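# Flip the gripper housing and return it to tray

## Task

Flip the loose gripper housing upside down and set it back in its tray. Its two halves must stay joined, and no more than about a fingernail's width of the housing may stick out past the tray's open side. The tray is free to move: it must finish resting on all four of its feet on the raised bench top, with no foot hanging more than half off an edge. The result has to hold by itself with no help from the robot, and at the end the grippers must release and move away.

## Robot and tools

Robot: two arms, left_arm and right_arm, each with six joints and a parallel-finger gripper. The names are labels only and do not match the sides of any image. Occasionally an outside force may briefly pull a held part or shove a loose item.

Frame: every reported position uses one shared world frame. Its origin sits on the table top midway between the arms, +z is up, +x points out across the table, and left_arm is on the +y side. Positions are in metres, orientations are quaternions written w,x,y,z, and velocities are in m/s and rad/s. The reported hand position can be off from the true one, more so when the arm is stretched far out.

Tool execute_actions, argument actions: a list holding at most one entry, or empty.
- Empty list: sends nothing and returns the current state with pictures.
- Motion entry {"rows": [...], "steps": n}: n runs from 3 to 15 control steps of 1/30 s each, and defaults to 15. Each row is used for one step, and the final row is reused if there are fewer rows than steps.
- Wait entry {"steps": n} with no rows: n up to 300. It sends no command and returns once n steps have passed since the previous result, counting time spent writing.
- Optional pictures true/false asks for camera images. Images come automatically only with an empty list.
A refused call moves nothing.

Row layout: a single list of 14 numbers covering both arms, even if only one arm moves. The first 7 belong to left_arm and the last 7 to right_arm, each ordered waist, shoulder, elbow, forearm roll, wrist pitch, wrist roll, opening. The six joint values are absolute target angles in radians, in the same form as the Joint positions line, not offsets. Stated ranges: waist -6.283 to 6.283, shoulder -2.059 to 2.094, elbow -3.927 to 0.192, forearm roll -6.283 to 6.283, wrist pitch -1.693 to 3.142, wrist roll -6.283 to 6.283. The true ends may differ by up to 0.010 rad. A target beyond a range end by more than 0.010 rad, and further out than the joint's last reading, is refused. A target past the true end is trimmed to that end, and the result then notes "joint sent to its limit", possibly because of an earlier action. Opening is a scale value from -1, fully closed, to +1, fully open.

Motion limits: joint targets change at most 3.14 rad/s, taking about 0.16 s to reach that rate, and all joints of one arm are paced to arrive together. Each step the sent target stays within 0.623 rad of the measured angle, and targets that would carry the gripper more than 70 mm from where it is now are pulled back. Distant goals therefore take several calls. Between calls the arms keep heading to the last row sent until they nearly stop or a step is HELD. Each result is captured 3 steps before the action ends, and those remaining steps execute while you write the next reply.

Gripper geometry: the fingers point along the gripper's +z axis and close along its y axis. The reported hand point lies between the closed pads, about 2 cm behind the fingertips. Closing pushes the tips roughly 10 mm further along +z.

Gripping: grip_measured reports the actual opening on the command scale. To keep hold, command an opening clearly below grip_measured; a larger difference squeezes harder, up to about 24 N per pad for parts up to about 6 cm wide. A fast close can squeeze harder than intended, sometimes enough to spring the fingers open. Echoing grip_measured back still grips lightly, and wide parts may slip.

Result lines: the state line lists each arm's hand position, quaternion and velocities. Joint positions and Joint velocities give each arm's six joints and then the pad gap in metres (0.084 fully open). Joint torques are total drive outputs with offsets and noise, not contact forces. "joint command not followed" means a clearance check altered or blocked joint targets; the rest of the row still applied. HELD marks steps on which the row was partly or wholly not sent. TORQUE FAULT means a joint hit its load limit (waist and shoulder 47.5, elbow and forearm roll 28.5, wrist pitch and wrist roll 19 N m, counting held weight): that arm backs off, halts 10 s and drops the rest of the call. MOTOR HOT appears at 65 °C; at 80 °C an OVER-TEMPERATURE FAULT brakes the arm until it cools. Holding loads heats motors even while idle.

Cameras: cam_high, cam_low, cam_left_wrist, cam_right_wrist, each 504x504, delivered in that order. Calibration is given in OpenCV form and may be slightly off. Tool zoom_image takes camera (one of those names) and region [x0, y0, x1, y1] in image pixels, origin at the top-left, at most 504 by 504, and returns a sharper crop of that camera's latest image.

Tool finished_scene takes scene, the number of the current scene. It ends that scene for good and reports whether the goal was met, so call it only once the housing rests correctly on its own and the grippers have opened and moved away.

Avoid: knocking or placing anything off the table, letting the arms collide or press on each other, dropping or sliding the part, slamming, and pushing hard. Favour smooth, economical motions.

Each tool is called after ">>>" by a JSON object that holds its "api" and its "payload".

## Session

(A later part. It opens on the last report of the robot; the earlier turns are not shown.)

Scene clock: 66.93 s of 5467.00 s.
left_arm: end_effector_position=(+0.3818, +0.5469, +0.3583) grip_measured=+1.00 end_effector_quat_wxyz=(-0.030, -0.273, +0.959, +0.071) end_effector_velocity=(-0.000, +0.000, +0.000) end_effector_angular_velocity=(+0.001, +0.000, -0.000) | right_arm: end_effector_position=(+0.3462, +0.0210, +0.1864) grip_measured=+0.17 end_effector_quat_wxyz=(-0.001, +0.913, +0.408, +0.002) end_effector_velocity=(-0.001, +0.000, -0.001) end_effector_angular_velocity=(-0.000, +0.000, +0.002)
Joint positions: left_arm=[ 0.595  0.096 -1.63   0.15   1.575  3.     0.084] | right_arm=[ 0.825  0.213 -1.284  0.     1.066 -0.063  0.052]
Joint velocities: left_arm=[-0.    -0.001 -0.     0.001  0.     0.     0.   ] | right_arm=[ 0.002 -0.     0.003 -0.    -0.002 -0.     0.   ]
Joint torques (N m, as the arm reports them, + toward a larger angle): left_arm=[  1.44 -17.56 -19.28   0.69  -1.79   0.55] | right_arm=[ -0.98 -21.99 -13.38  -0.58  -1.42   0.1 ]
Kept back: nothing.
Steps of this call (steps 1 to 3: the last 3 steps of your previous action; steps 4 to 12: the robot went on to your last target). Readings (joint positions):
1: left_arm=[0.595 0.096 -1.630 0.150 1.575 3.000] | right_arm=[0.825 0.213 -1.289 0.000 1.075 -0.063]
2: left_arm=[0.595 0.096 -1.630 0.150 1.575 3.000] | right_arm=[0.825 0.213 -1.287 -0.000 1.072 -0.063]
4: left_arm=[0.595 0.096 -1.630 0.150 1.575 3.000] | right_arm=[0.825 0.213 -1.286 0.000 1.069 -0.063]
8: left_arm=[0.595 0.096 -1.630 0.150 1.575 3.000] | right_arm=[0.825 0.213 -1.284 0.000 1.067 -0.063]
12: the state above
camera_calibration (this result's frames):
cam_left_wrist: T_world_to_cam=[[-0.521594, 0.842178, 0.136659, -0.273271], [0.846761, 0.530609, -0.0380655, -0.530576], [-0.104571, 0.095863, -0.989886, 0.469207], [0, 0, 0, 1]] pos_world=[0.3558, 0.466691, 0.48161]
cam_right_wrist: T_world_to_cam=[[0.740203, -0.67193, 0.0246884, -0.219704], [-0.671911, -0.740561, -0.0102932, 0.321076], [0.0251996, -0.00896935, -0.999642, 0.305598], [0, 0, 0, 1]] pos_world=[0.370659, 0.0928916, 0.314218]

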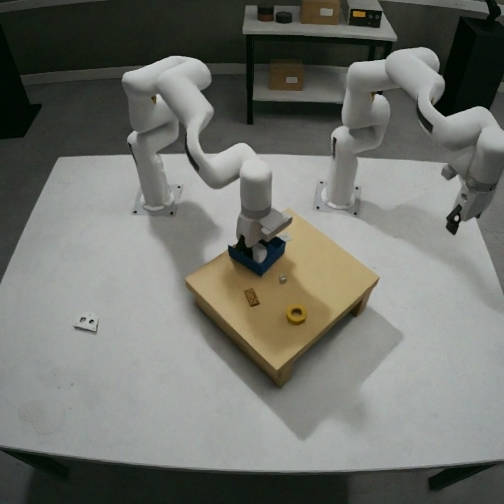

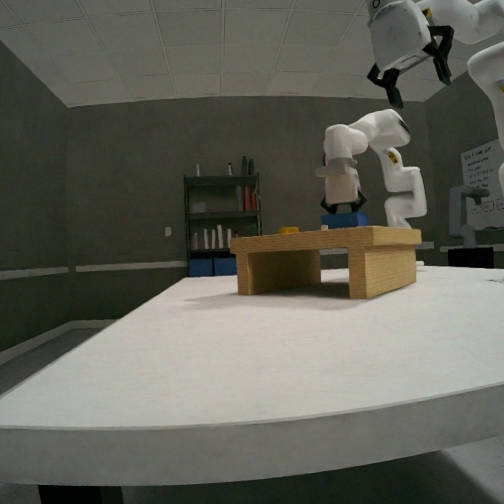

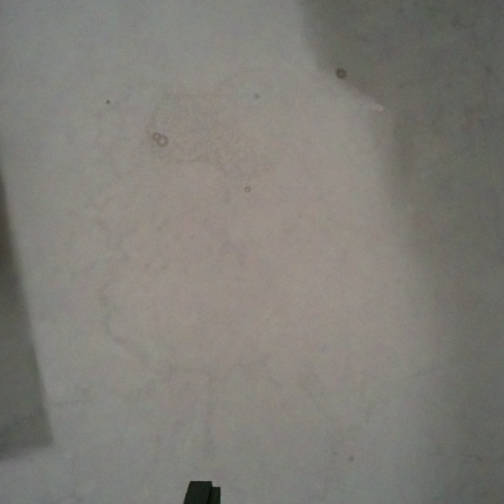

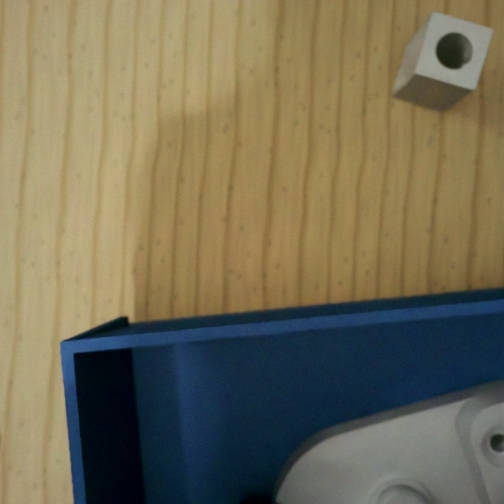

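>>> {"api": "execute_actions", "payload": {"actions": [{"rows":[[0.595,0.096,-1.63,0.15,1.575,3.0,1,0.825,0.213,-1.285,0,1.07,-0.063,0.1],[0.595,0.096,-1.63,0.15,1.575,3.0,1,0.825,0.213,-1.285,0,1.07,-0.063,0.17],[0.595,0.096,-1.63,0.15,1.575,3.0,1,0.825,0.213,-1.285,0,1.07,-0.063,0.22],[0.595,0.096,-1.63,0.15,1.575,3.0,1,0.825,0.213,-1.285,0,1.07,-0.063,0.27],[0.595,0.096,-1.63,0.15,1.575,3.0,1,0.825,0.213,-1.285,0,1.07,-0.063,0.32],[0.595,0.096,-1.63,0.15,1.575,3.0,1,0.825,0.213,-1.285,0,1.07,-0.063,0.38]],"steps":12}]}}

>>> {"api": "execute_actions", "payload": {"actions": [{"rows":[[0.595,0.096,-1.63,0.15,1.575,3.0,1,0.825,0.202,-1.32,0,1.118,-0.063,0.38],[0.595,0.096,-1.63,0.15,1.575,3.0,1,0.825,0.189,-1.36,0,1.171,-0.063,0.38],[0.595,0.096,-1.63,0.15,1.575,3.0,1,0.825,0.175,-1.41,0,1.235,-0.063,0.38],[0.595,0.096,-1.63,0.15,1.575,3.0,1,0.825,0.164,-1.463,0,1.299,-0.063,0.38]],"steps":15}]}}

>>> {"api": "execute_actions", "payload": {"actions": [{"rows":[[0.595,0.096,-1.63,0.15,1.575,3.0,1,0.83,-0.09,-1.3055,0,1.396,0,0.55]],"steps":15}]}}

>>> {"api": "execute_actions", "payload": {"actions": [{"steps":20}], "pictures": true}}

Scene clock: 67.47 s of 5467.00 s.
left_arm: end_effector_position=(+0.3818, +0.5469, +0.3583) grip_measured=+1.00 end_effector_quat_wxyz=(-0.030, -0.273, +0.959, +0.071) end_effector_velocity=(-0.000, +0.000, -0.000) end_effector_angular_velocity=(+0.001, +0.001, +0.000) | right_arm: end_effector_position=(+0.3441, +0.0189, +0.1821) grip_measured=+0.37 end_effector_quat_wxyz=(+0.002, +0.913, +0.408, -0.004) end_effector_velocity=(+0.011, +0.011, +0.026) end_effector_angular_velocity=(+0.044, -0.043, -0.001)
Joint positions: left_arm=[ 0.595  0.096 -1.63   0.15   1.575  3.     0.084] | right_arm=[ 0.825  0.217 -1.279 -0.     1.071 -0.063  0.06 ]
Joint velocities: left_arm=[ 0.    -0.     0.001  0.001 -0.001 -0.     0.   ] | right_arm=[-0.001 -0.02  -0.038  0.001 -0.003 -0.     0.006]
Joint torques (N m, as the arm reports them, + toward a larger angle): left_arm=[  1.48 -17.86 -19.     0.61  -1.91   0.54] | right_arm=[ -0.83 -31.67 -18.72  -0.33  -1.43  -0.06]
Steps of this call (steps 1 to 7: the robot went on to your last target; steps 8 to 16: the first 9 steps of this action). Readings (joint positions):
8: left_arm=[0.595 0.096 -1.630 0.150 1.575 3.000] | right_arm=[0.825 0.213 -1.283 0.000 1.066 -0.063]
9: left_arm=[0.595 0.096 -1.630 0.150 1.575 3.000] | right_arm=[0.825 0.213 -1.284 0.000 1.066 -0.063]
11: left_arm=[0.595 0.096 -1.630 0.150 1.575 3.000] | right_arm=[0.825 0.213 -1.284 0.000 1.067 -0.063]
15: left_arm=[0.595 0.096 -1.630 0.150 1.575 3.000] | right_arm=[0.825 0.217 -1.278 -0.000 1.071 -0.063]
16: the state above

Scene clock: 67.97 s of 5467.00 s.
left_arm: end_effector_position=(+0.3818, +0.5469, +0.3583) grip_measured=+1.00 end_effector_quat_wxyz=(-0.030, -0.273, +0.959, +0.071) end_effector_velocity=(-0.000, -0.001, -0.001) end_effector_angular_velocity=(-0.002, +0.002, -0.001) | right_arm: end_effector_position=(+0.3465, +0.0213, +0.2693) grip_measured=+0.37 end_effector_quat_wxyz=(-0.001, +0.913, +0.408, +0.004) end_effector_velocity=(-0.024, -0.024, -0.014) end_effector_angular_velocity=(-0.112, +0.114, -0.000)
Joint positions: left_arm=[ 0.595  0.096 -1.63   0.15   1.575  3.     0.084] | right_arm=[ 0.825  0.163 -1.457 -0.     1.286 -0.063  0.06 ]
Joint velocities: left_arm=[-0.001  0.     0.002 -0.     0.     0.     0.   ] | right_arm=[-0.     0.024 -0.025  0.001  0.161 -0.    -0.   ]
Joint torques (N m, as the arm reports them, + toward a larger angle): left_arm=[  1.49 -17.84 -19.24   0.69  -1.9    0.33] | right_arm=[ -0.63 -26.4  -16.53  -0.52  -1.61   0.23]
Steps of this call (steps 1 to 3: the last 3 steps of your previous action; steps 4 to 15: the first 12 steps of this action). Readings (joint positions):
4: left_arm=[0.595 0.096 -1.630 0.150 1.575 3.000] | right_arm=[0.825 0.214 -1.284 -0.000 1.070 -0.063]
5: left_arm=[0.595 0.096 -1.630 0.150 1.575 3.000] | right_arm=[0.825 0.213 -1.287 -0.000 1.076 -0.063]
7: left_arm=[0.595 0.096 -1.630 0.150 1.575 3.000] | right_arm=[0.825 0.207 -1.312 0.000 1.116 -0.063]
11: left_arm=[0.595 0.096 -1.630 0.150 1.575 3.000] | right_arm=[0.825 0.175 -1.420 -0.000 1.238 -0.063]
15: the state above

Scene clock: 68.47 s of 5467.00 s.
left_arm: end_effector_position=(+0.3818, +0.5469, +0.3583) grip_measured=+1.00 end_effector_quat_wxyz=(-0.030, -0.273, +0.959, +0.071) end_effector_velocity=(+0.000, -0.000, +0.001) end_effector_angular_velocity=(+0.002, +0.000, -0.000) | right_arm: end_effector_position=(+0.2953, -0.0260, +0.3205) grip_measured=+0.54 end_effector_quat_wxyz=(-0.001, +0.924, +0.383, +0.002) end_effector_velocity=(-0.038, -0.039, -0.036) end_effector_angular_velocity=(-0.100, +0.099, -0.036)
Joint positions: left_arm=[ 0.595  0.096 -1.63   0.15   1.575  3.     0.084] | right_arm=[ 0.83  -0.081 -1.314 -0.     1.391 -0.003  0.067]
Joint velocities: left_arm=[-0.001 -0.    -0.001  0.001  0.001 -0.    -0.   ] | right_arm=[-0.    -0.071  0.15  -0.001  0.062  0.036 -0.   ]
Joint torques (N m, as the arm reports them, + toward a larger angle): left_arm=[  1.1  -17.56 -19.19   0.51  -1.87   0.41] | right_arm=[ -1.41 -20.22 -18.53  -0.19  -1.77   0.07]
Steps of this call (steps 1 to 3: the last 3 steps of your previous action; steps 4 to 15: the first 12 steps of this action). Readings (joint positions):
4: left_arm=[0.595 0.096 -1.630 0.150 1.575 3.000] | right_arm=[0.825 0.166 -1.458 0.000 1.297 -0.063]
5: left_arm=[0.595 0.096 -1.630 0.150 1.575 3.000] | right_arm=[0.825 0.161 -1.456 0.000 1.300 -0.061]
7: left_arm=[0.595 0.096 -1.630 0.150 1.575 3.000] | right_arm=[0.826 0.119 -1.425 0.000 1.318 -0.050]
11: left_arm=[0.595 0.096 -1.630 0.150 1.575 3.000] | right_arm=[0.829 -0.035 -1.345 -0.000 1.373 -0.015]
15: the state above

Scene clock: 69.13 s of 5467.00 s.
left_arm: end_effector_position=(+0.3818, +0.5469, +0.3583) grip_measured=+1.00 end_effector_quat_wxyz=(-0.030, -0.273, +0.959, +0.071) end_effector_velocity=(-0.000, +0.000, +0.000) end_effector_angular_velocity=(-0.000, -0.001, +0.001) | right_arm: end_effector_position=(+0.2926, -0.0285, +0.3201) grip_measured=+0.54 end_effector_quat_wxyz=(+0.000, +0.924, +0.382, -0.000) end_effector_velocity=(-0.000, +0.000, +0.001) end_effector_angular_velocity=(+0.001, -0.002, +0.001)
Joint positions: left_arm=[ 0.595  0.096 -1.63   0.15   1.575  3.     0.084] | right_arm=[ 0.83  -0.09  -1.305  0.     1.396 -0.     0.067]
Joint velocities: left_arm=[ 0.001  0.    -0.001 -0.    -0.    -0.    -0.   ] | right_arm=[ 0.001 -0.001 -0.001 -0.001 -0.001  0.    -0.   ]
Joint torques (N m, as the arm reports them, + toward a larger angle): left_arm=[  1.22 -17.72 -19.2    0.64  -1.8    0.57] | right_arm=[ -1.46 -23.28 -18.28  -0.03  -1.52   0.15]
Kept back: nothing.
Steps of this call (steps 1 to 3: the last 3 steps of your previous action; steps 4 to 15: the robot went on to your last target; steps 16 to 20: nothing new was sent). Readings (joint positions):
1: left_arm=[0.595 0.096 -1.630 0.150 1.575 3.000] | right_arm=[0.830 -0.083 -1.310 0.000 1.393 -0.002]
2: left_arm=[0.595 0.096 -1.630 0.150 1.575 3.000] | right_arm=[0.830 -0.084 -1.307 0.000 1.394 -0.001]
4: left_arm=[0.595 0.096 -1.630 0.150 1.575 3.000] | right_arm=[0.830 -0.086 -1.305 0.000 1.395 -0.001]
8: left_arm=[0.595 0.096 -1.630 0.150 1.575 3.000] | right_arm=[0.830 -0.088 -1.306 0.000 1.396 -0.000]
20: the state above
All arms were judged still, so your last target was given up. Only a new action makes them travel on or press farther. Fingers that are still opening or closing keep moving.
camera_calibration (this result's frames):
cam_left_wrist: T_world_to_cam=[[-0.521594, 0.842178, 0.136659, -0.27327], [0.846761, 0.530609, -0.0380653, -0.530576], [-0.10457, 0.095863, -0.989887, 0.469207], [0, 0, 0, 1]] pos_world=[0.3558, 0.466691, 0.48161]
cam_right_wrist: T_world_to_cam=[[0.700135, -0.71359, 0.0244877, -0.206068], [-0.71371, -0.700424, -0.0049758, 0.261415], [0.0207024, -0.0139934, -0.999688, 0.441354], [0, 0, 0, 1]] pos_world=[0.321713, 0.042229, 0.447563]

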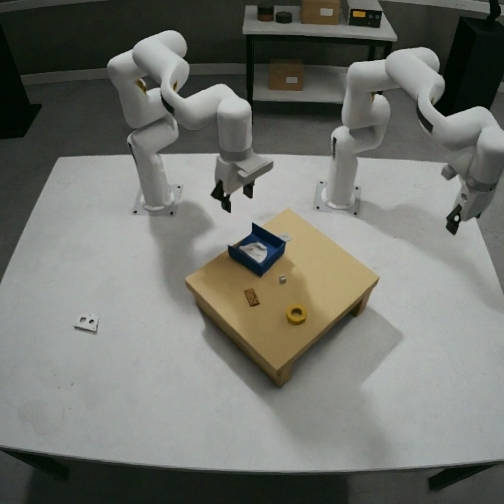

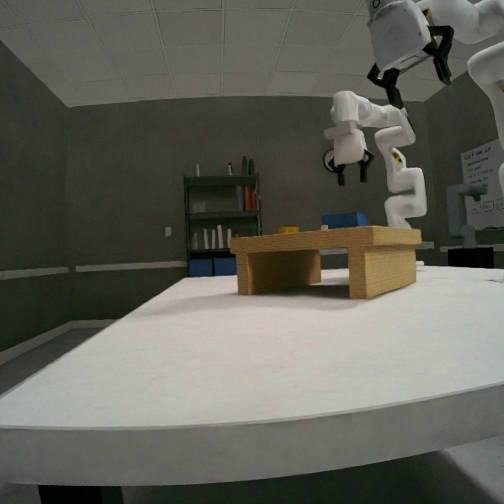

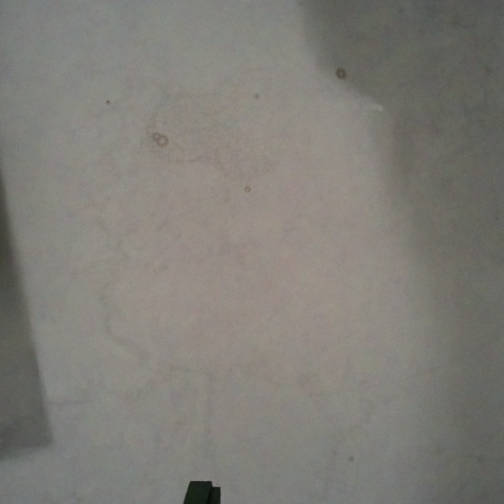

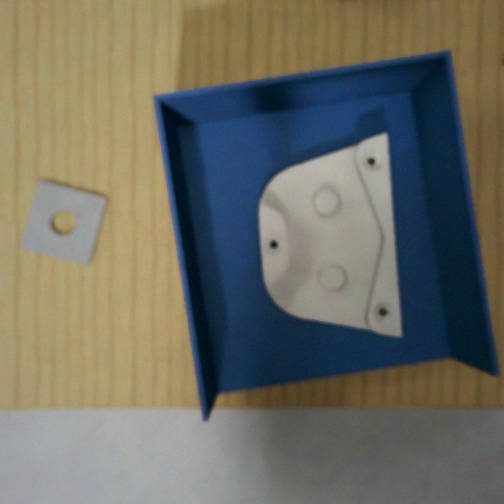

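>>> {"api": "execute_actions", "payload": {"actions": [{"rows":[[0.595,0.096,-1.63,0.15,1.575,3.0,1,-0.192,0.1,-1.4,0,1.3,-1.648,0.55]],"steps":15}]}}

>>> {"api": "execute_actions", "payload": {"actions": [{"steps":30}]}}

>>> {"api": "execute_actions", "payload": {"actions": [{"rows":[[0.595,0.096,-1.63,0.15,1.575,3.0,1,-0.192,0.416,-1.246,0,0.83,-1.648,0.55]],"steps":15}]}}

>>> {"api": "execute_actions", "payload": {"actions": [{"steps":20}], "pictures": true}}

Scene clock: 69.93 s of 5467.00 s.
left_arm: end_effector_position=(+0.3818, +0.5469, +0.3583) grip_measured=+1.00 end_effector_quat_wxyz=(-0.030, -0.273, +0.959, +0.071) end_effector_velocity=(-0.000, +0.000, +0.000) end_effector_angular_velocity=(-0.001, -0.001, +0.001) | right_arm: end_effector_position=(+0.3879, -0.1201, +0.3041) grip_measured=+0.54 end_effector_quat_wxyz=(+0.000, +0.924, +0.382, -0.000) end_effector_velocity=(+0.239, -0.332, -0.040) end_effector_angular_velocity=(-0.001, +0.002, -0.008)
Joint positions: left_arm=[ 0.595  0.096 -1.63   0.15   1.575  3.     0.084] | right_arm=[ 0.549 -0.016 -1.342 -0.     1.359 -0.282  0.067]
Joint velocities: left_arm=[ 0.001 -0.    -0.    -0.001  0.     0.    -0.   ] | right_arm=[-0.853  0.174 -0.085 -0.001 -0.087 -0.845  0.   ]
Joint torques (N m, as the arm reports them, + toward a larger angle): left_arm=[  1.28 -17.55 -19.28   0.81  -1.88   0.51] | right_arm=[ -1.03 -25.98 -18.47  -0.15  -1.58  -0.24]
Steps of this call (steps 1 to 12: nothing new was sent; steps 13 to 24: the first 12 steps of this action). Readings (joint positions):
13: left_arm=[0.595 0.096 -1.630 0.150 1.575 3.000] | right_arm=[0.830 -0.090 -1.306 0.000 1.396 -0.000]
14: left_arm=[0.595 0.096 -1.630 0.150 1.575 3.000] | right_arm=[0.826 -0.089 -1.306 0.000 1.395 -0.006]
16: left_arm=[0.595 0.096 -1.630 0.150 1.575 3.000] | right_arm=[0.786 -0.077 -1.314 0.001 1.388 -0.050]
20: left_arm=[0.595 0.096 -1.630 0.150 1.575 3.000] | right_arm=[0.663 -0.041 -1.329 -0.000 1.372 -0.168]
24: the state above

Scene clock: 70.93 s of 5467.00 s.
left_arm: end_effector_position=(+0.3818, +0.5469, +0.3583) grip_measured=+1.00 end_effector_quat_wxyz=(-0.030, -0.273, +0.959, +0.071) end_effector_velocity=(+0.000, -0.001, -0.001) end_effector_angular_velocity=(-0.001, +0.001, -0.002) | right_arm: end_effector_position=(+0.4654, -0.4618, +0.2767) grip_measured=+0.54 end_effector_quat_wxyz=(-0.000, +0.776, +0.631, -0.000) end_effector_velocity=(-0.016, -0.106, -0.009) end_effector_angular_velocity=(+0.002, +0.003, +0.504)
Joint positions: left_arm=[ 0.595  0.096 -1.63   0.15   1.575  3.     0.084] | right_arm=[-0.177  0.098 -1.398 -0.     1.301 -1.589  0.067]
Joint velocities: left_arm=[-0.002  0.     0.002 -0.    -0.     0.    -0.   ] | right_arm=[-0.21   0.033 -0.014  0.001 -0.015 -0.715 -0.   ]
Joint torques (N m, as the arm reports them, + toward a larger angle): left_arm=[  1.36 -17.75 -19.22   0.58  -1.88   0.5 ] | right_arm=[  7.33 -28.75 -18.53  -0.22  -1.12   0.74]
Kept back: nothing.
Steps of this call (steps 1 to 3: the last 3 steps of your previous action; steps 4 to 30: the robot went on to your last target). Readings (joint positions):
1: left_arm=[0.595 0.096 -1.630 0.150 1.575 3.000] | right_arm=[0.520 -0.010 -1.345 -0.000 1.356 -0.310]
2: left_arm=[0.595 0.096 -1.630 0.150 1.575 3.000] | right_arm=[0.492 -0.005 -1.348 -0.000 1.353 -0.338]
4: left_arm=[0.595 0.096 -1.630 0.150 1.575 3.000] | right_arm=[0.436 0.005 -1.352 -0.000 1.348 -0.394]
8: left_arm=[0.595 0.096 -1.630 0.150 1.575 3.000] | right_arm=[0.324 0.022 -1.361 -0.000 1.339 -0.508]
30: the state above

Scene clock: 71.33 s of 5467.00 s.
left_arm: end_effector_position=(+0.3818, +0.5469, +0.3583) grip_measured=+1.00 end_effector_quat_wxyz=(-0.030, -0.273, +0.959, +0.071) end_effector_velocity=(+0.000, -0.001, +0.000) end_effector_angular_velocity=(+0.001, -0.000, -0.002) | right_arm: end_effector_position=(+0.4973, -0.4750, +0.1499) grip_measured=+0.54 end_effector_quat_wxyz=(-0.000, +0.764, +0.645, -0.000) end_effector_velocity=(+0.044, -0.022, -0.405) end_effector_angular_velocity=(+0.001, +0.004, +0.037)
Joint positions: left_arm=[ 0.595  0.096 -1.63   0.15   1.575  3.     0.084] | right_arm=[-0.188  0.304 -1.3    0.     0.997 -1.638  0.067]
Joint velocities: left_arm=[-0.002 -0.     0.001  0.    -0.001  0.     0.   ] | right_arm=[-0.02   0.647  0.312  0.    -0.955 -0.057 -0.   ]
Joint torques (N m, as the arm reports them, + toward a larger angle): left_arm=[  1.07 -17.69 -19.22   0.69  -1.77   0.6 ] | right_arm=[ -1.09 -31.82 -16.61  -0.13  -1.47   0.23]
Steps of this call (steps 1 to 12: the first 12 steps of this action). Readings (joint positions):
1: left_arm=[0.595 0.096 -1.630 0.150 1.575 3.000] | right_arm=[-0.182 0.099 -1.399 -0.000 1.301 -1.608]
2: left_arm=[0.595 0.096 -1.630 0.150 1.575 3.000] | right_arm=[-0.184 0.101 -1.398 -0.000 1.295 -1.619]
4: left_arm=[0.595 0.096 -1.630 0.150 1.575 3.000] | right_arm=[-0.184 0.126 -1.390 -0.000 1.248 -1.624]
8: left_arm=[0.595 0.096 -1.630 0.150 1.575 3.000] | right_arm=[-0.185 0.219 -1.340 0.000 1.124 -1.630]
12: the state above

Scene clock: 72.00 s of 5467.00 s.
left_arm: end_effector_position=(+0.3818, +0.5469, +0.3583) grip_measured=+1.00 end_effector_quat_wxyz=(-0.030, -0.273, +0.959, +0.071) end_effector_velocity=(+0.000, -0.000, +0.000) end_effector_angular_velocity=(+0.001, -0.000, -0.002) | right_arm: end_effector_position=(+0.5002, -0.4781, +0.0806) grip_measured=+0.54 end_effector_quat_wxyz=(+0.000, +0.762, +0.648, +0.000) end_effector_velocity=(-0.001, +0.000, -0.003) end_effector_angular_velocity=(+0.002, +0.003, -0.001)
Joint positions: left_arm=[ 0.595  0.096 -1.63   0.15   1.575  3.     0.084] | right_arm=[-0.192  0.415 -1.246 -0.     0.83  -1.648  0.067]
Joint velocities: left_arm=[-0.002  0.    -0.     0.001 -0.     0.     0.   ] | right_arm=[-0.     0.004  0.001  0.001 -0.002 -0.     0.   ]
Joint torques (N m, as the arm reports them, + toward a larger angle): left_arm=[  1.35 -17.58 -19.2    0.72  -1.72   0.42] | right_arm=[ -1.4  -33.79 -16.31  -1.01  -1.35   0.04]
Kept back: nothing.
Steps of this call (steps 1 to 3: the last 3 steps of your previous action; steps 4 to 20: the robot went on to your last target). Readings (joint positions):
1: left_arm=[0.595 0.096 -1.630 0.150 1.575 3.000] | right_arm=[-0.188 0.325 -1.290 0.000 0.965 -1.640]
2: left_arm=[0.595 0.096 -1.630 0.150 1.575 3.000] | right_arm=[-0.189 0.347 -1.279 0.000 0.933 -1.642]
4: left_arm=[0.595 0.096 -1.630 0.150 1.575 3.000] | right_arm=[-0.191 0.385 -1.260 0.000 0.881 -1.645]
8: left_arm=[0.595 0.096 -1.630 0.150 1.575 3.000] | right_arm=[-0.192 0.411 -1.248 0.000 0.841 -1.647]
20: the state above
camera_calibration (this result's frames):
cam_left_wrist: T_world_to_cam=[[-0.521594, 0.842178, 0.136659, -0.27327], [0.846761, 0.530609, -0.0380653, -0.530576], [-0.104571, 0.0958631, -0.989886, 0.469207], [0, 0, 0, 1]] pos_world=[0.3558, 0.466691, 0.48161]
cam_right_wrist: T_world_to_cam=[[0.985453, -0.168051, 0.0253042, -0.548312], [-0.167964, -0.985777, -0.00553925, -0.315889], [0.0258752, 0.00120847, -0.999664, 0.195999], [0, 0, 0, 1]] pos_world=[0.482206, -0.403778, 0.208058]

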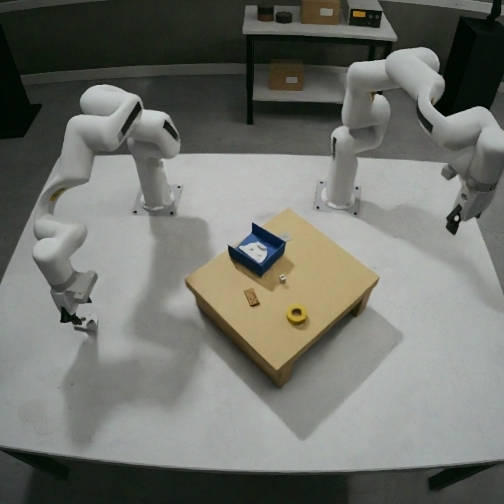

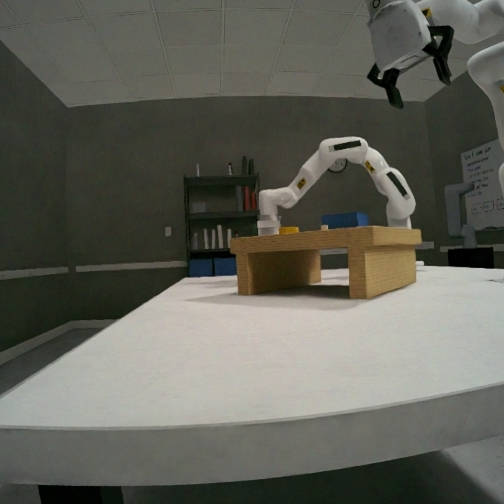

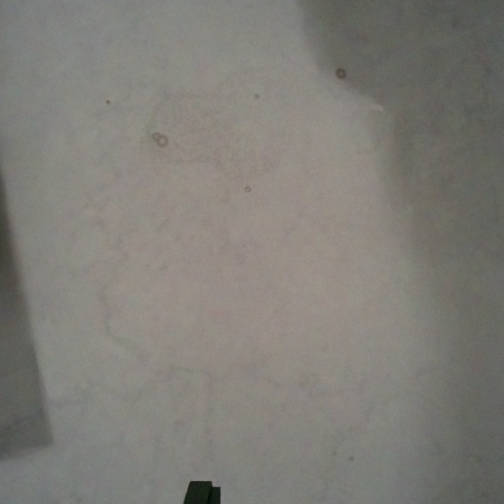

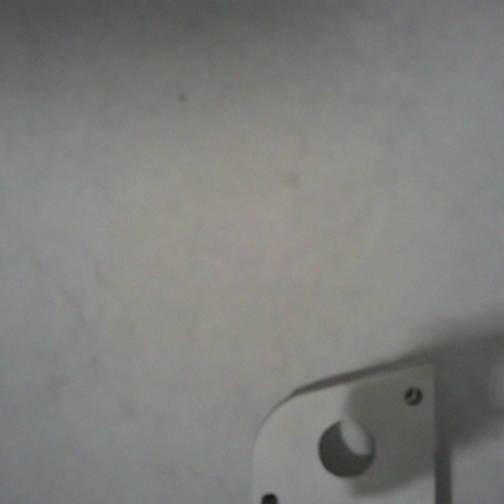

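>>> {"api": "execute_actions", "payload": {"actions": [{"rows":[[0.595,0.096,-1.63,0.15,1.575,3.0,1,-0.192,0.45,-1.24,0,0.79,-1.648,0.55],[0.595,0.096,-1.63,0.15,1.575,3.0,1,-0.192,0.49,-1.232,0,0.742,-1.648,0.55],[0.595,0.096,-1.63,0.15,1.575,3.0,1,-0.192,0.522,-1.226,0,0.704,-1.648,0.55]],"steps":15}]}}

>>> {"api": "execute_actions", "payload": {"actions": [{"rows":[[0.595,0.096,-1.63,0.15,1.575,3.0,1,-0.192,0.522,-1.226,0,0.704,-1.648,0.55],[0.595,0.096,-1.63,0.15,1.575,3.0,1,-0.192,0.522,-1.226,0,0.704,-1.648,0.4],[0.595,0.096,-1.63,0.15,1.575,3.0,1,-0.192,0.522,-1.226,0,0.704,-1.648,0.3],[0.595,0.096,-1.63,0.15,1.575,3.0,1,-0.192,0.522,-1.226,0,0.704,-1.648,0.2],[0.595,0.096,-1.63,0.15,1.575,3.0,1,-0.192,0.522,-1.226,0,0.704,-1.648,0.1],[0.595,0.096,-1.63,0.15,1.575,3.0,1,-0.192,0.522,-1.226,0,0.704,-1.648,-0.1],[0.595,0.096,-1.63,0.15,1.575,3.0,1,-0.192,0.522,-1.226,0,0.704,-1.648,-0.3],[0.595,0.096,-1.63,0.15,1.575,3.0,1,-0.192,0.522,-1.226,0,0.704,-1.648,-0.5]],"steps":15}], "pictures": true}}

Scene clock: 73.37 s of 5467.00 s.
left_arm: end_effector_position=(+0.3818, +0.5469, +0.3583) grip_measured=+1.00 end_effector_quat_wxyz=(-0.030, -0.273, +0.959, +0.071) end_effector_velocity=(-0.000, +0.000, -0.000) end_effector_angular_velocity=(+0.001, +0.001, -0.000) | right_arm: end_effector_position=(+0.4997, -0.4780, +0.0256) grip_measured=+0.54 end_effector_quat_wxyz=(-0.001, +0.762, +0.648, -0.000) end_effector_velocity=(+0.038, -0.009, +0.025) end_effector_angular_velocity=(-0.027, -0.112, -0.000)
Joint positions: left_arm=[ 0.595  0.096 -1.63   0.15   1.575  3.     0.084] | right_arm=[-0.192  0.52  -1.226  0.     0.708 -1.648  0.067]
Joint velocities: left_arm=[-0.     0.     0.001  0.001  0.     0.    -0.   ] | right_arm=[ 0.001 -0.006 -0.049  0.001 -0.061  0.     0.   ]
Joint torques (N m, as the arm reports them, + toward a larger angle): left_arm=[  1.41 -17.5  -19.07   0.73  -1.89   0.52] | right_arm=[ -0.96 -34.24 -14.6   -0.62  -1.37   0.04]
Steps of this call (steps 1 to 15: the robot went on to your last target; steps 16 to 29: nothing new was sent; steps 30 to 41: the first 12 steps of this action). Readings (joint positions):
30: left_arm=[0.595 0.096 -1.630 0.150 1.575 3.000] | right_arm=[-0.192 0.416 -1.246 -0.000 0.830 -1.648]
31: left_arm=[0.595 0.096 -1.630 0.150 1.575 3.000] | right_arm=[-0.192 0.419 -1.246 -0.000 0.824 -1.648]
33: left_arm=[0.595 0.096 -1.630 0.150 1.575 3.000] | right_arm=[-0.192 0.444 -1.245 -0.000 0.790 -1.648]
37: left_arm=[0.595 0.096 -1.630 0.150 1.575 3.000] | right_arm=[-0.192 0.511 -1.223 0.000 0.725 -1.648]
41: the state above

Scene clock: 73.87 s of 5467.00 s.
left_arm: end_effector_position=(+0.3818, +0.5469, +0.3583) grip_measured=+1.00 end_effector_quat_wxyz=(-0.030, -0.273, +0.959, +0.071) end_effector_velocity=(-0.000, -0.000, +0.000) end_effector_angular_velocity=(+0.001, +0.001, -0.001) | right_arm: end_effector_position=(+0.5003, -0.4782, +0.0249) grip_measured=+0.16 end_effector_quat_wxyz=(+0.000, +0.762, +0.648, +0.000) end_effector_velocity=(-0.000, +0.000, -0.001) end_effector_angular_velocity=(-0.000, +0.001, +0.002)
Joint positions: left_arm=[ 0.595  0.096 -1.63   0.15   1.575  3.     0.084] | right_arm=[-0.192  0.522 -1.226 -0.     0.704 -1.648  0.051]
Joint velocities: left_arm=[-0.001 -0.    -0.     0.001  0.001  0.    -0.   ] | right_arm=[ 0.001  0.001 -0.    -0.001 -0.    -0.     0.   ]
Joint torques (N m, as the arm reports them, + toward a larger angle): left_arm=[  1.38 -17.65 -19.19   0.6   -1.87   0.41] | right_arm=[ -1.   -33.49 -14.79  -0.18  -1.41  -0.03]
Steps of this call (steps 1 to 3: the last 3 steps of your previous action; steps 4 to 15: the first 12 steps of this action). Readings (joint positions):
4: left_arm=[0.595 0.096 -1.630 0.150 1.575 3.000] | right_arm=[-0.192 0.520 -1.227 -0.000 0.705 -1.648]
5: left_arm=[0.595 0.096 -1.630 0.150 1.575 3.000] | right_arm=[-0.192 0.521 -1.227 -0.000 0.704 -1.648]
7: left_arm=[0.595 0.096 -1.630 0.150 1.575 3.000] | right_arm=[-0.192 0.521 -1.226 -0.000 0.704 -1.648]
11: left_arm=[0.595 0.096 -1.630 0.150 1.575 3.000] | right_arm=[-0.192 0.521 -1.226 -0.000 0.704 -1.648]
15: the state above
camera_calibration (this result's frames):
cam_left_wrist: T_world_to_cam=[[-0.521594, 0.842178, 0.136659, -0.27327], [0.846761, 0.530609, -0.0380652, -0.530576], [-0.10457, 0.0958632, -0.989886, 0.469207], [0, 0, 0, 1]] pos_world=[0.3558, 0.466691, 0.48161]
cam_right_wrist: T_world_to_cam=[[0.985449, -0.168068, 0.0253571, -0.547027], [-0.167981, -0.985775, -0.00553604, -0.316212], [0.0259269, 0.00119597, -0.999663, 0.140273], [0, 0, 0, 1]] pos_world=[0.482313, -0.403819, 0.152346]

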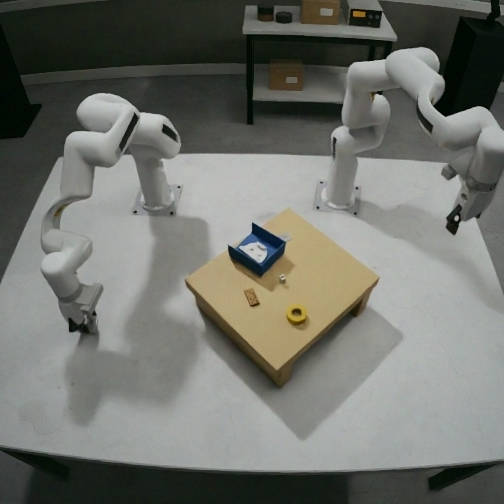

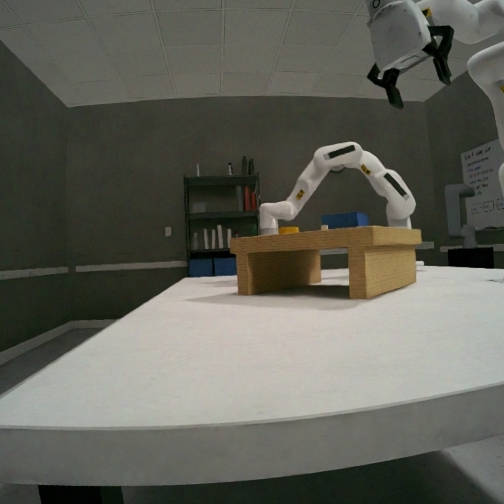

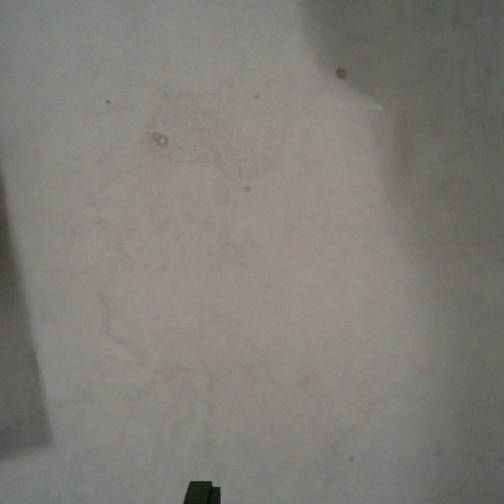

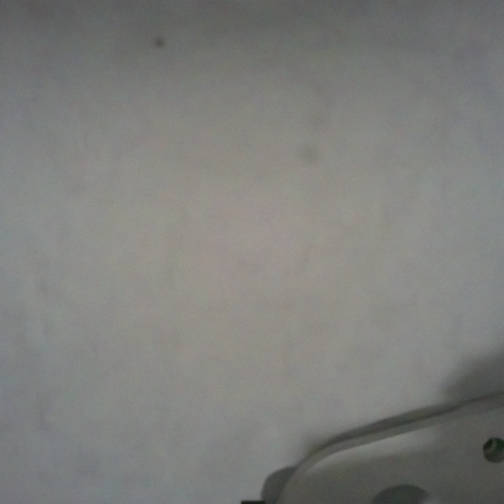

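>>> {"api": "execute_actions", "payload": {"actions": [{"rows":[[0.595,0.096,-1.63,0.15,1.575,3.0,1,-0.192,0.47,-1.235,0,0.765,-1.648,-0.5],[0.595,0.096,-1.63,0.15,1.575,3.0,1,-0.192,0.416,-1.246,0,0.83,-1.648,-0.5],[0.595,0.096,-1.63,0.15,1.575,3.0,1,-0.192,0.416,-1.246,0,0.83,-1.648,-0.5],[0.595,0.096,-1.63,0.15,1.575,3.0,1,-0.192,0.416,-1.246,0,0.83,-1.648,-0.5],[0.595,0.096,-1.63,0.15,1.575,3.0,1,-0.192,0.208,-1.52,0,1.312,-1.648,-0.5]],"steps":15}]}}

>>> {"api": "execute_actions", "payload": {"actions": [{"steps":18}]}}

>>> {"api": "execute_actions", "payload": {"actions": [{"rows":[[0.595,0.096,-1.63,0.15,1.575,3.0,1,0.824,0.17,-1.475,0,1.305,-0.063,-0.5]],"steps":15}]}}

>>> {"api": "execute_actions", "payload": {"actions": [{"steps":36}]}}

>>> {"api": "execute_actions", "payload": {"actions": [{"rows":[[0.595,0.096,-1.63,0.15,1.575,3.0,1,0.824,0.18,-1.42,0,1.24,-0.063,-0.5],[0.595,0.096,-1.63,0.15,1.575,3.0,1,0.824,0.1975,-1.363,0,1.166,-0.063,-0.5]],"steps":15}]}}

>>> {"api": "execute_actions", "payload": {"actions": [{"steps":10}], "pictures": true}}

>>> {"api": "zoom_image", "payload": {"camera": "cam_high", "region": [215,200,305,290]}}

Scene clock: 74.60 s of 5467.00 s.
left_arm: end_effector_position=(+0.3818, +0.5469, +0.3583) grip_measured=+1.00 end_effector_quat_wxyz=(-0.030, -0.273, +0.959, +0.071) end_effector_velocity=(-0.000, +0.000, -0.000) end_effector_angular_velocity=(-0.000, -0.000, +0.000) | right_arm: end_effector_position=(+0.5094, -0.4804, +0.1436) grip_measured=+0.16 end_effector_quat_wxyz=(-0.000, +0.762, +0.648, -0.000) end_effector_velocity=(+0.011, -0.003, +0.406) end_effector_angular_velocity=(-0.006, -0.024, -0.001)
Joint positions: left_arm=[ 0.595  0.096 -1.63   0.15   1.575  3.     0.084] | right_arm=[-0.192  0.354 -1.352 -0.     0.999 -1.648  0.051]
Joint velocities: left_arm=[ 0.    -0.     0.001 -0.    -0.001 -0.     0.   ] | right_arm=[-0.001 -0.47  -0.543  0.     0.989 -0.    -0.   ]
Joint torques (N m, as the arm reports them, + toward a larger angle): left_arm=[  1.23 -17.44 -19.16   0.59  -1.73   0.66] | right_arm=[ -0.75 -33.21 -17.09  -0.53  -1.27  -0.02]
Steps of this call (steps 1 to 3: the last 3 steps of your previous action; steps 4 to 10: the robot went on to your last target; steps 11 to 22: the first 12 steps of this action). Readings (joint positions):
11: left_arm=[0.595 0.096 -1.630 0.150 1.575 3.000] | right_arm=[-0.192 0.521 -1.226 0.000 0.704 -1.648]
12: left_arm=[0.595 0.096 -1.630 0.150 1.575 3.000] | right_arm=[-0.192 0.518 -1.226 0.000 0.710 -1.648]
14: left_arm=[0.595 0.096 -1.630 0.150 1.575 3.000] | right_arm=[-0.192 0.490 -1.226 0.000 0.751 -1.648]
18: left_arm=[0.595 0.096 -1.630 0.150 1.575 3.000] | right_arm=[-0.192 0.417 -1.277 0.000 0.865 -1.648]
22: the state above

Scene clock: 75.20 s of 5467.00 s.
left_arm: end_effector_position=(+0.3818, +0.5469, +0.3583) grip_measured=+1.00 end_effector_quat_wxyz=(-0.030, -0.273, +0.959, +0.071) end_effector_velocity=(-0.000, +0.001, -0.000) end_effector_angular_velocity=(-0.000, +0.001, +0.002) | right_arm: end_effector_position=(+0.4928, -0.4763, +0.2678) grip_measured=+0.16 end_effector_quat_wxyz=(-0.002, +0.762, +0.648, -0.001) end_effector_velocity=(+0.003, -0.001, +0.017) end_effector_angular_velocity=(-0.007, -0.027, -0.000)
Joint positions: left_arm=[ 0.595  0.096 -1.63   0.15   1.575  3.     0.084] | right_arm=[-0.192  0.21  -1.517  0.     1.311 -1.648  0.051]
Joint velocities: left_arm=[ 0.002  0.     0.     0.     0.    -0.     0.   ] | right_arm=[-0.    -0.015 -0.024  0.     0.011 -0.     0.   ]
Joint torques (N m, as the arm reports them, + toward a larger angle): left_arm=[  1.21 -17.83 -19.13   0.56  -1.8    0.49] | right_arm=[ -0.83 -31.11 -18.14  -0.25  -1.44   0.23]
Kept back: nothing.
Steps of this call (steps 1 to 3: the last 3 steps of your previous action; steps 4 to 18: the robot went on to your last target). Readings (joint positions):
1: left_arm=[0.595 0.096 -1.630 0.150 1.575 3.000] | right_arm=[-0.192 0.338 -1.370 -0.000 1.032 -1.648]
2: left_arm=[0.595 0.096 -1.630 0.150 1.575 3.000] | right_arm=[-0.192 0.323 -1.388 -0.000 1.065 -1.648]
4: left_arm=[0.595 0.096 -1.630 0.150 1.575 3.000] | right_arm=[-0.192 0.292 -1.423 -0.000 1.131 -1.648]
8: left_arm=[0.595 0.096 -1.630 0.150 1.575 3.000] | right_arm=[-0.192 0.234 -1.490 -0.000 1.253 -1.648]
18: the state above

Scene clock: 75.60 s of 5467.00 s.
left_arm: end_effector_position=(+0.3818, +0.5469, +0.3583) grip_measured=+1.00 end_effector_quat_wxyz=(-0.030, -0.273, +0.959, +0.071) end_effector_velocity=(-0.000, +0.001, +0.000) end_effector_angular_velocity=(+0.001, -0.001, +0.001) | right_arm: end_effector_position=(+0.5046, -0.3397, +0.2695) grip_measured=+0.16 end_effector_quat_wxyz=(-0.001, +0.762, +0.647, -0.001) end_effector_velocity=(-0.016, +0.417, +0.003) end_effector_angular_velocity=(-0.001, -0.002, +0.010)
Joint positions: left_arm=[ 0.595  0.096 -1.63   0.15   1.575  3.     0.084] | right_arm=[ 0.065  0.196 -1.503  0.     1.309 -1.391  0.051]
Joint velocities: left_arm=[ 0.001  0.    -0.001  0.    -0.    -0.     0.   ] | right_arm=[ 0.781 -0.035  0.038  0.    -0.005  0.771 -0.   ]
Joint torques (N m, as the arm reports them, + toward a larger angle): left_arm=[  1.22 -17.48 -19.19   0.61  -1.82   0.52] | right_arm=[ -1.26 -30.7  -17.97  -0.03  -1.66  -0.08]
Steps of this call (steps 1 to 12: the first 12 steps of this action). Readings (joint positions):
1: left_arm=[0.595 0.096 -1.630 0.150 1.575 3.000] | right_arm=[-0.192 0.210 -1.518 -0.000 1.311 -1.648]
2: left_arm=[0.595 0.096 -1.630 0.150 1.575 3.000] | right_arm=[-0.188 0.209 -1.518 -0.000 1.311 -1.642]
4: left_arm=[0.595 0.096 -1.630 0.150 1.575 3.000] | right_arm=[-0.152 0.207 -1.515 -0.001 1.311 -1.600]
8: left_arm=[0.595 0.096 -1.630 0.150 1.575 3.000] | right_arm=[-0.039 0.201 -1.508 0.000 1.310 -1.494]
12: the state above

Scene clock: 76.80 s of 5467.00 s.
left_arm: end_effector_position=(+0.3818, +0.5469, +0.3583) grip_measured=+1.00 end_effector_quat_wxyz=(-0.030, -0.273, +0.959, +0.071) end_effector_velocity=(-0.000, +0.001, +0.000) end_effector_angular_velocity=(+0.001, +0.000, +0.001) | right_arm: end_effector_position=(+0.3485, +0.0192, +0.2717) grip_measured=+0.16 end_effector_quat_wxyz=(+0.000, +0.912, +0.411, +0.000) end_effector_velocity=(-0.009, +0.009, -0.000) end_effector_angular_velocity=(-0.002, -0.002, -0.103)
Joint positions: left_arm=[ 0.595  0.096 -1.63   0.15   1.575  3.     0.084] | right_arm=[ 0.82   0.17  -1.475 -0.     1.305 -0.074  0.051]
Joint velocities: left_arm=[ 0.001  0.    -0.     0.001 -0.    -0.     0.   ] | right_arm=[ 0.025 -0.001  0.001 -0.003 -0.     0.129 -0.   ]
Joint torques (N m, as the arm reports them, + toward a larger angle): left_arm=[  1.31 -17.64 -19.17   0.66  -1.82   0.53] | right_arm=[ -1.9  -30.37 -18.35  -0.39  -1.54  -0.07]
Kept back: nothing.
Steps of this call (steps 1 to 3: the last 3 steps of your previous action; steps 4 to 36: the robot went on to your last target). Readings (joint positions):
1: left_arm=[0.595 0.096 -1.630 0.150 1.575 3.000] | right_arm=[0.091 0.195 -1.502 0.000 1.309 -1.365]
2: left_arm=[0.595 0.096 -1.630 0.150 1.575 3.000] | right_arm=[0.116 0.194 -1.500 0.000 1.309 -1.339]
4: left_arm=[0.595 0.096 -1.630 0.150 1.575 3.000] | right_arm=[0.168 0.192 -1.498 0.000 1.308 -1.288]
8: left_arm=[0.595 0.096 -1.630 0.150 1.575 3.000] | right_arm=[0.272 0.188 -1.494 0.000 1.308 -1.184]
36: the state above

Scene clock: 77.20 s of 5467.00 s.
left_arm: end_effector_position=(+0.3818, +0.5469, +0.3583) grip_measured=+1.00 end_effector_quat_wxyz=(-0.030, -0.273, +0.959, +0.071) end_effector_velocity=(+0.001, -0.001, -0.000) end_effector_angular_velocity=(-0.000, +0.001, -0.003) | right_arm: end_effector_position=(+0.3483, +0.0220, +0.2215) grip_measured=+0.16 end_effector_quat_wxyz=(+0.000, +0.913, +0.408, -0.000) end_effector_velocity=(+0.013, +0.015, +0.023) end_effector_angular_velocity=(+0.068, -0.068, -0.000)
Joint positions: left_arm=[ 0.595  0.096 -1.63   0.15   1.575  3.     0.084] | right_arm=[ 0.824  0.197 -1.366 -0.     1.17  -0.063  0.051]
Joint velocities: left_arm=[-0.002  0.001  0.     0.    -0.001  0.    -0.   ] | right_arm=[ 0.002 -0.026 -0.013  0.001 -0.058  0.002  0.   ]
Joint torques (N m, as the arm reports them, + toward a larger angle): left_arm=[  1.23 -17.72 -19.1    0.72  -1.77   0.5 ] | right_arm=[ -0.45 -28.75 -17.03  -0.87  -1.42   0.2 ]
Steps of this call (steps 1 to 12: the first 12 steps of this action). Readings (joint positions):
1: left_arm=[0.595 0.096 -1.630 0.150 1.575 3.000] | right_arm=[0.820 0.170 -1.475 -0.000 1.305 -0.071]
2: left_arm=[0.595 0.096 -1.630 0.150 1.575 3.000] | right_arm=[0.821 0.170 -1.471 -0.000 1.299 -0.068]
4: left_arm=[0.595 0.096 -1.630 0.150 1.575 3.000] | right_arm=[0.822 0.174 -1.442 -0.000 1.257 -0.066]
8: left_arm=[0.595 0.096 -1.630 0.150 1.575 3.000] | right_arm=[0.823 0.198 -1.372 -0.000 1.187 -0.064]
12: the state above

Scene clock: 77.53 s of 5467.00 s.
left_arm: end_effector_position=(+0.3818, +0.5469, +0.3583) grip_measured=+1.00 end_effector_quat_wxyz=(-0.030, -0.273, +0.959, +0.071) end_effector_velocity=(-0.000, +0.000, -0.000) end_effector_angular_velocity=(-0.001, +0.001, +0.000) | right_arm: end_effector_position=(+0.3482, +0.0222, +0.2203) grip_measured=+0.16 end_effector_quat_wxyz=(+0.000, +0.913, +0.408, -0.000) end_effector_velocity=(-0.000, +0.000, +0.000) end_effector_angular_velocity=(-0.000, -0.001, +0.001)
Joint positions: left_arm=[ 0.595  0.096 -1.63   0.15   1.575  3.     0.084] | right_arm=[ 0.824  0.197 -1.363 -0.     1.166 -0.063  0.051]
Joint velocities: left_arm=[ 0.001  0.001  0.    -0.    -0.     0.     0.   ] | right_arm=[ 0.001 -0.001  0.001 -0.001 -0.001  0.     0.   ]
Joint torques (N m, as the arm reports them, + toward a larger angle): left_arm=[  1.2  -17.58 -18.98   0.68  -1.83   0.37] | right_arm=[ -0.04 -30.26 -18.06  -0.67  -1.41   0.1 ]
Kept back: nothing.
Steps of this call (steps 1 to 3: the last 3 steps of your previous action; steps 4 to 10: the robot went on to your last target). Readings (joint positions):
1: left_arm=[0.595 0.096 -1.630 0.150 1.575 3.000] | right_arm=[0.824 0.196 -1.367 -0.000 1.169 -0.063]
2: left_arm=[0.595 0.096 -1.630 0.150 1.575 3.000] | right_arm=[0.824 0.196 -1.366 -0.000 1.168 -0.063]
4: left_arm=[0.595 0.096 -1.630 0.150 1.575 3.000] | right_arm=[0.824 0.196 -1.365 -0.000 1.167 -0.063]
8: left_arm=[0.595 0.096 -1.630 0.150 1.575 3.000] | right_arm=[0.824 0.197 -1.363 -0.000 1.166 -0.063]
10: the state above
camera_calibration (this result's frames):
cam_left_wrist: T_world_to_cam=[[-0.521594, 0.842178, 0.136659, -0.27327], [0.846761, 0.53061, -0.0380652, -0.530576], [-0.10457, 0.095863, -0.989887, 0.469207], [0, 0, 0, 1]] pos_world=[0.3558, 0.466691, 0.48161]
cam_right_wrist: T_world_to_cam=[[0.739616, -0.672584, 0.0244804, -0.220954], [-0.672676, -0.739917, -0.00549029, 0.322814], [0.0218061, -0.0124067, -0.999685, 0.340719], [0, 0, 0, 1]] pos_world=[0.37314, 0.0944724, 0.347793]

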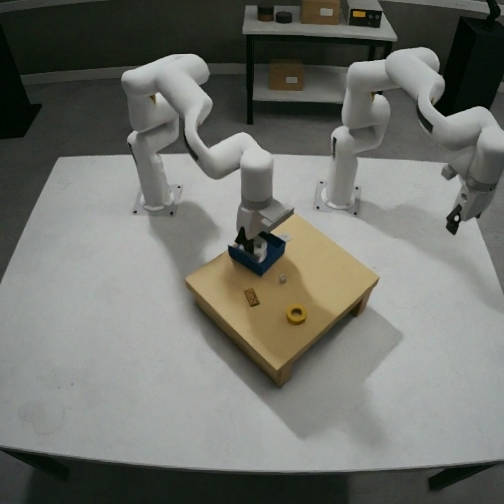

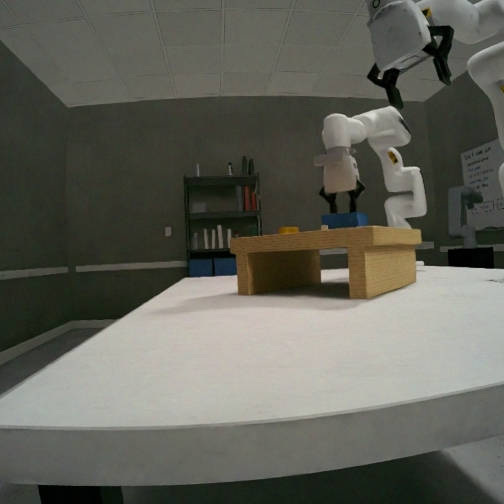

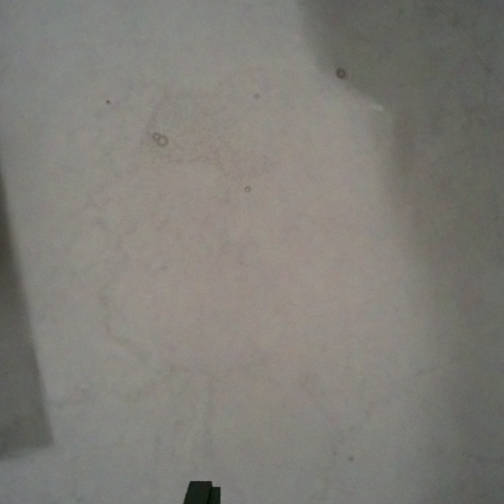

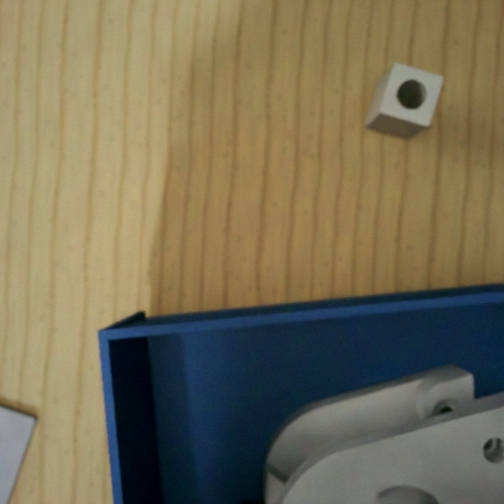

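Region (215, 200, 305, 290) of cam_high's 504x504 image, scaled by 5.600, with more detail than that image has.

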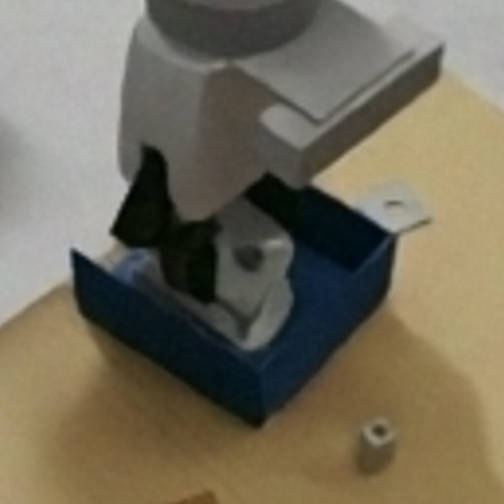

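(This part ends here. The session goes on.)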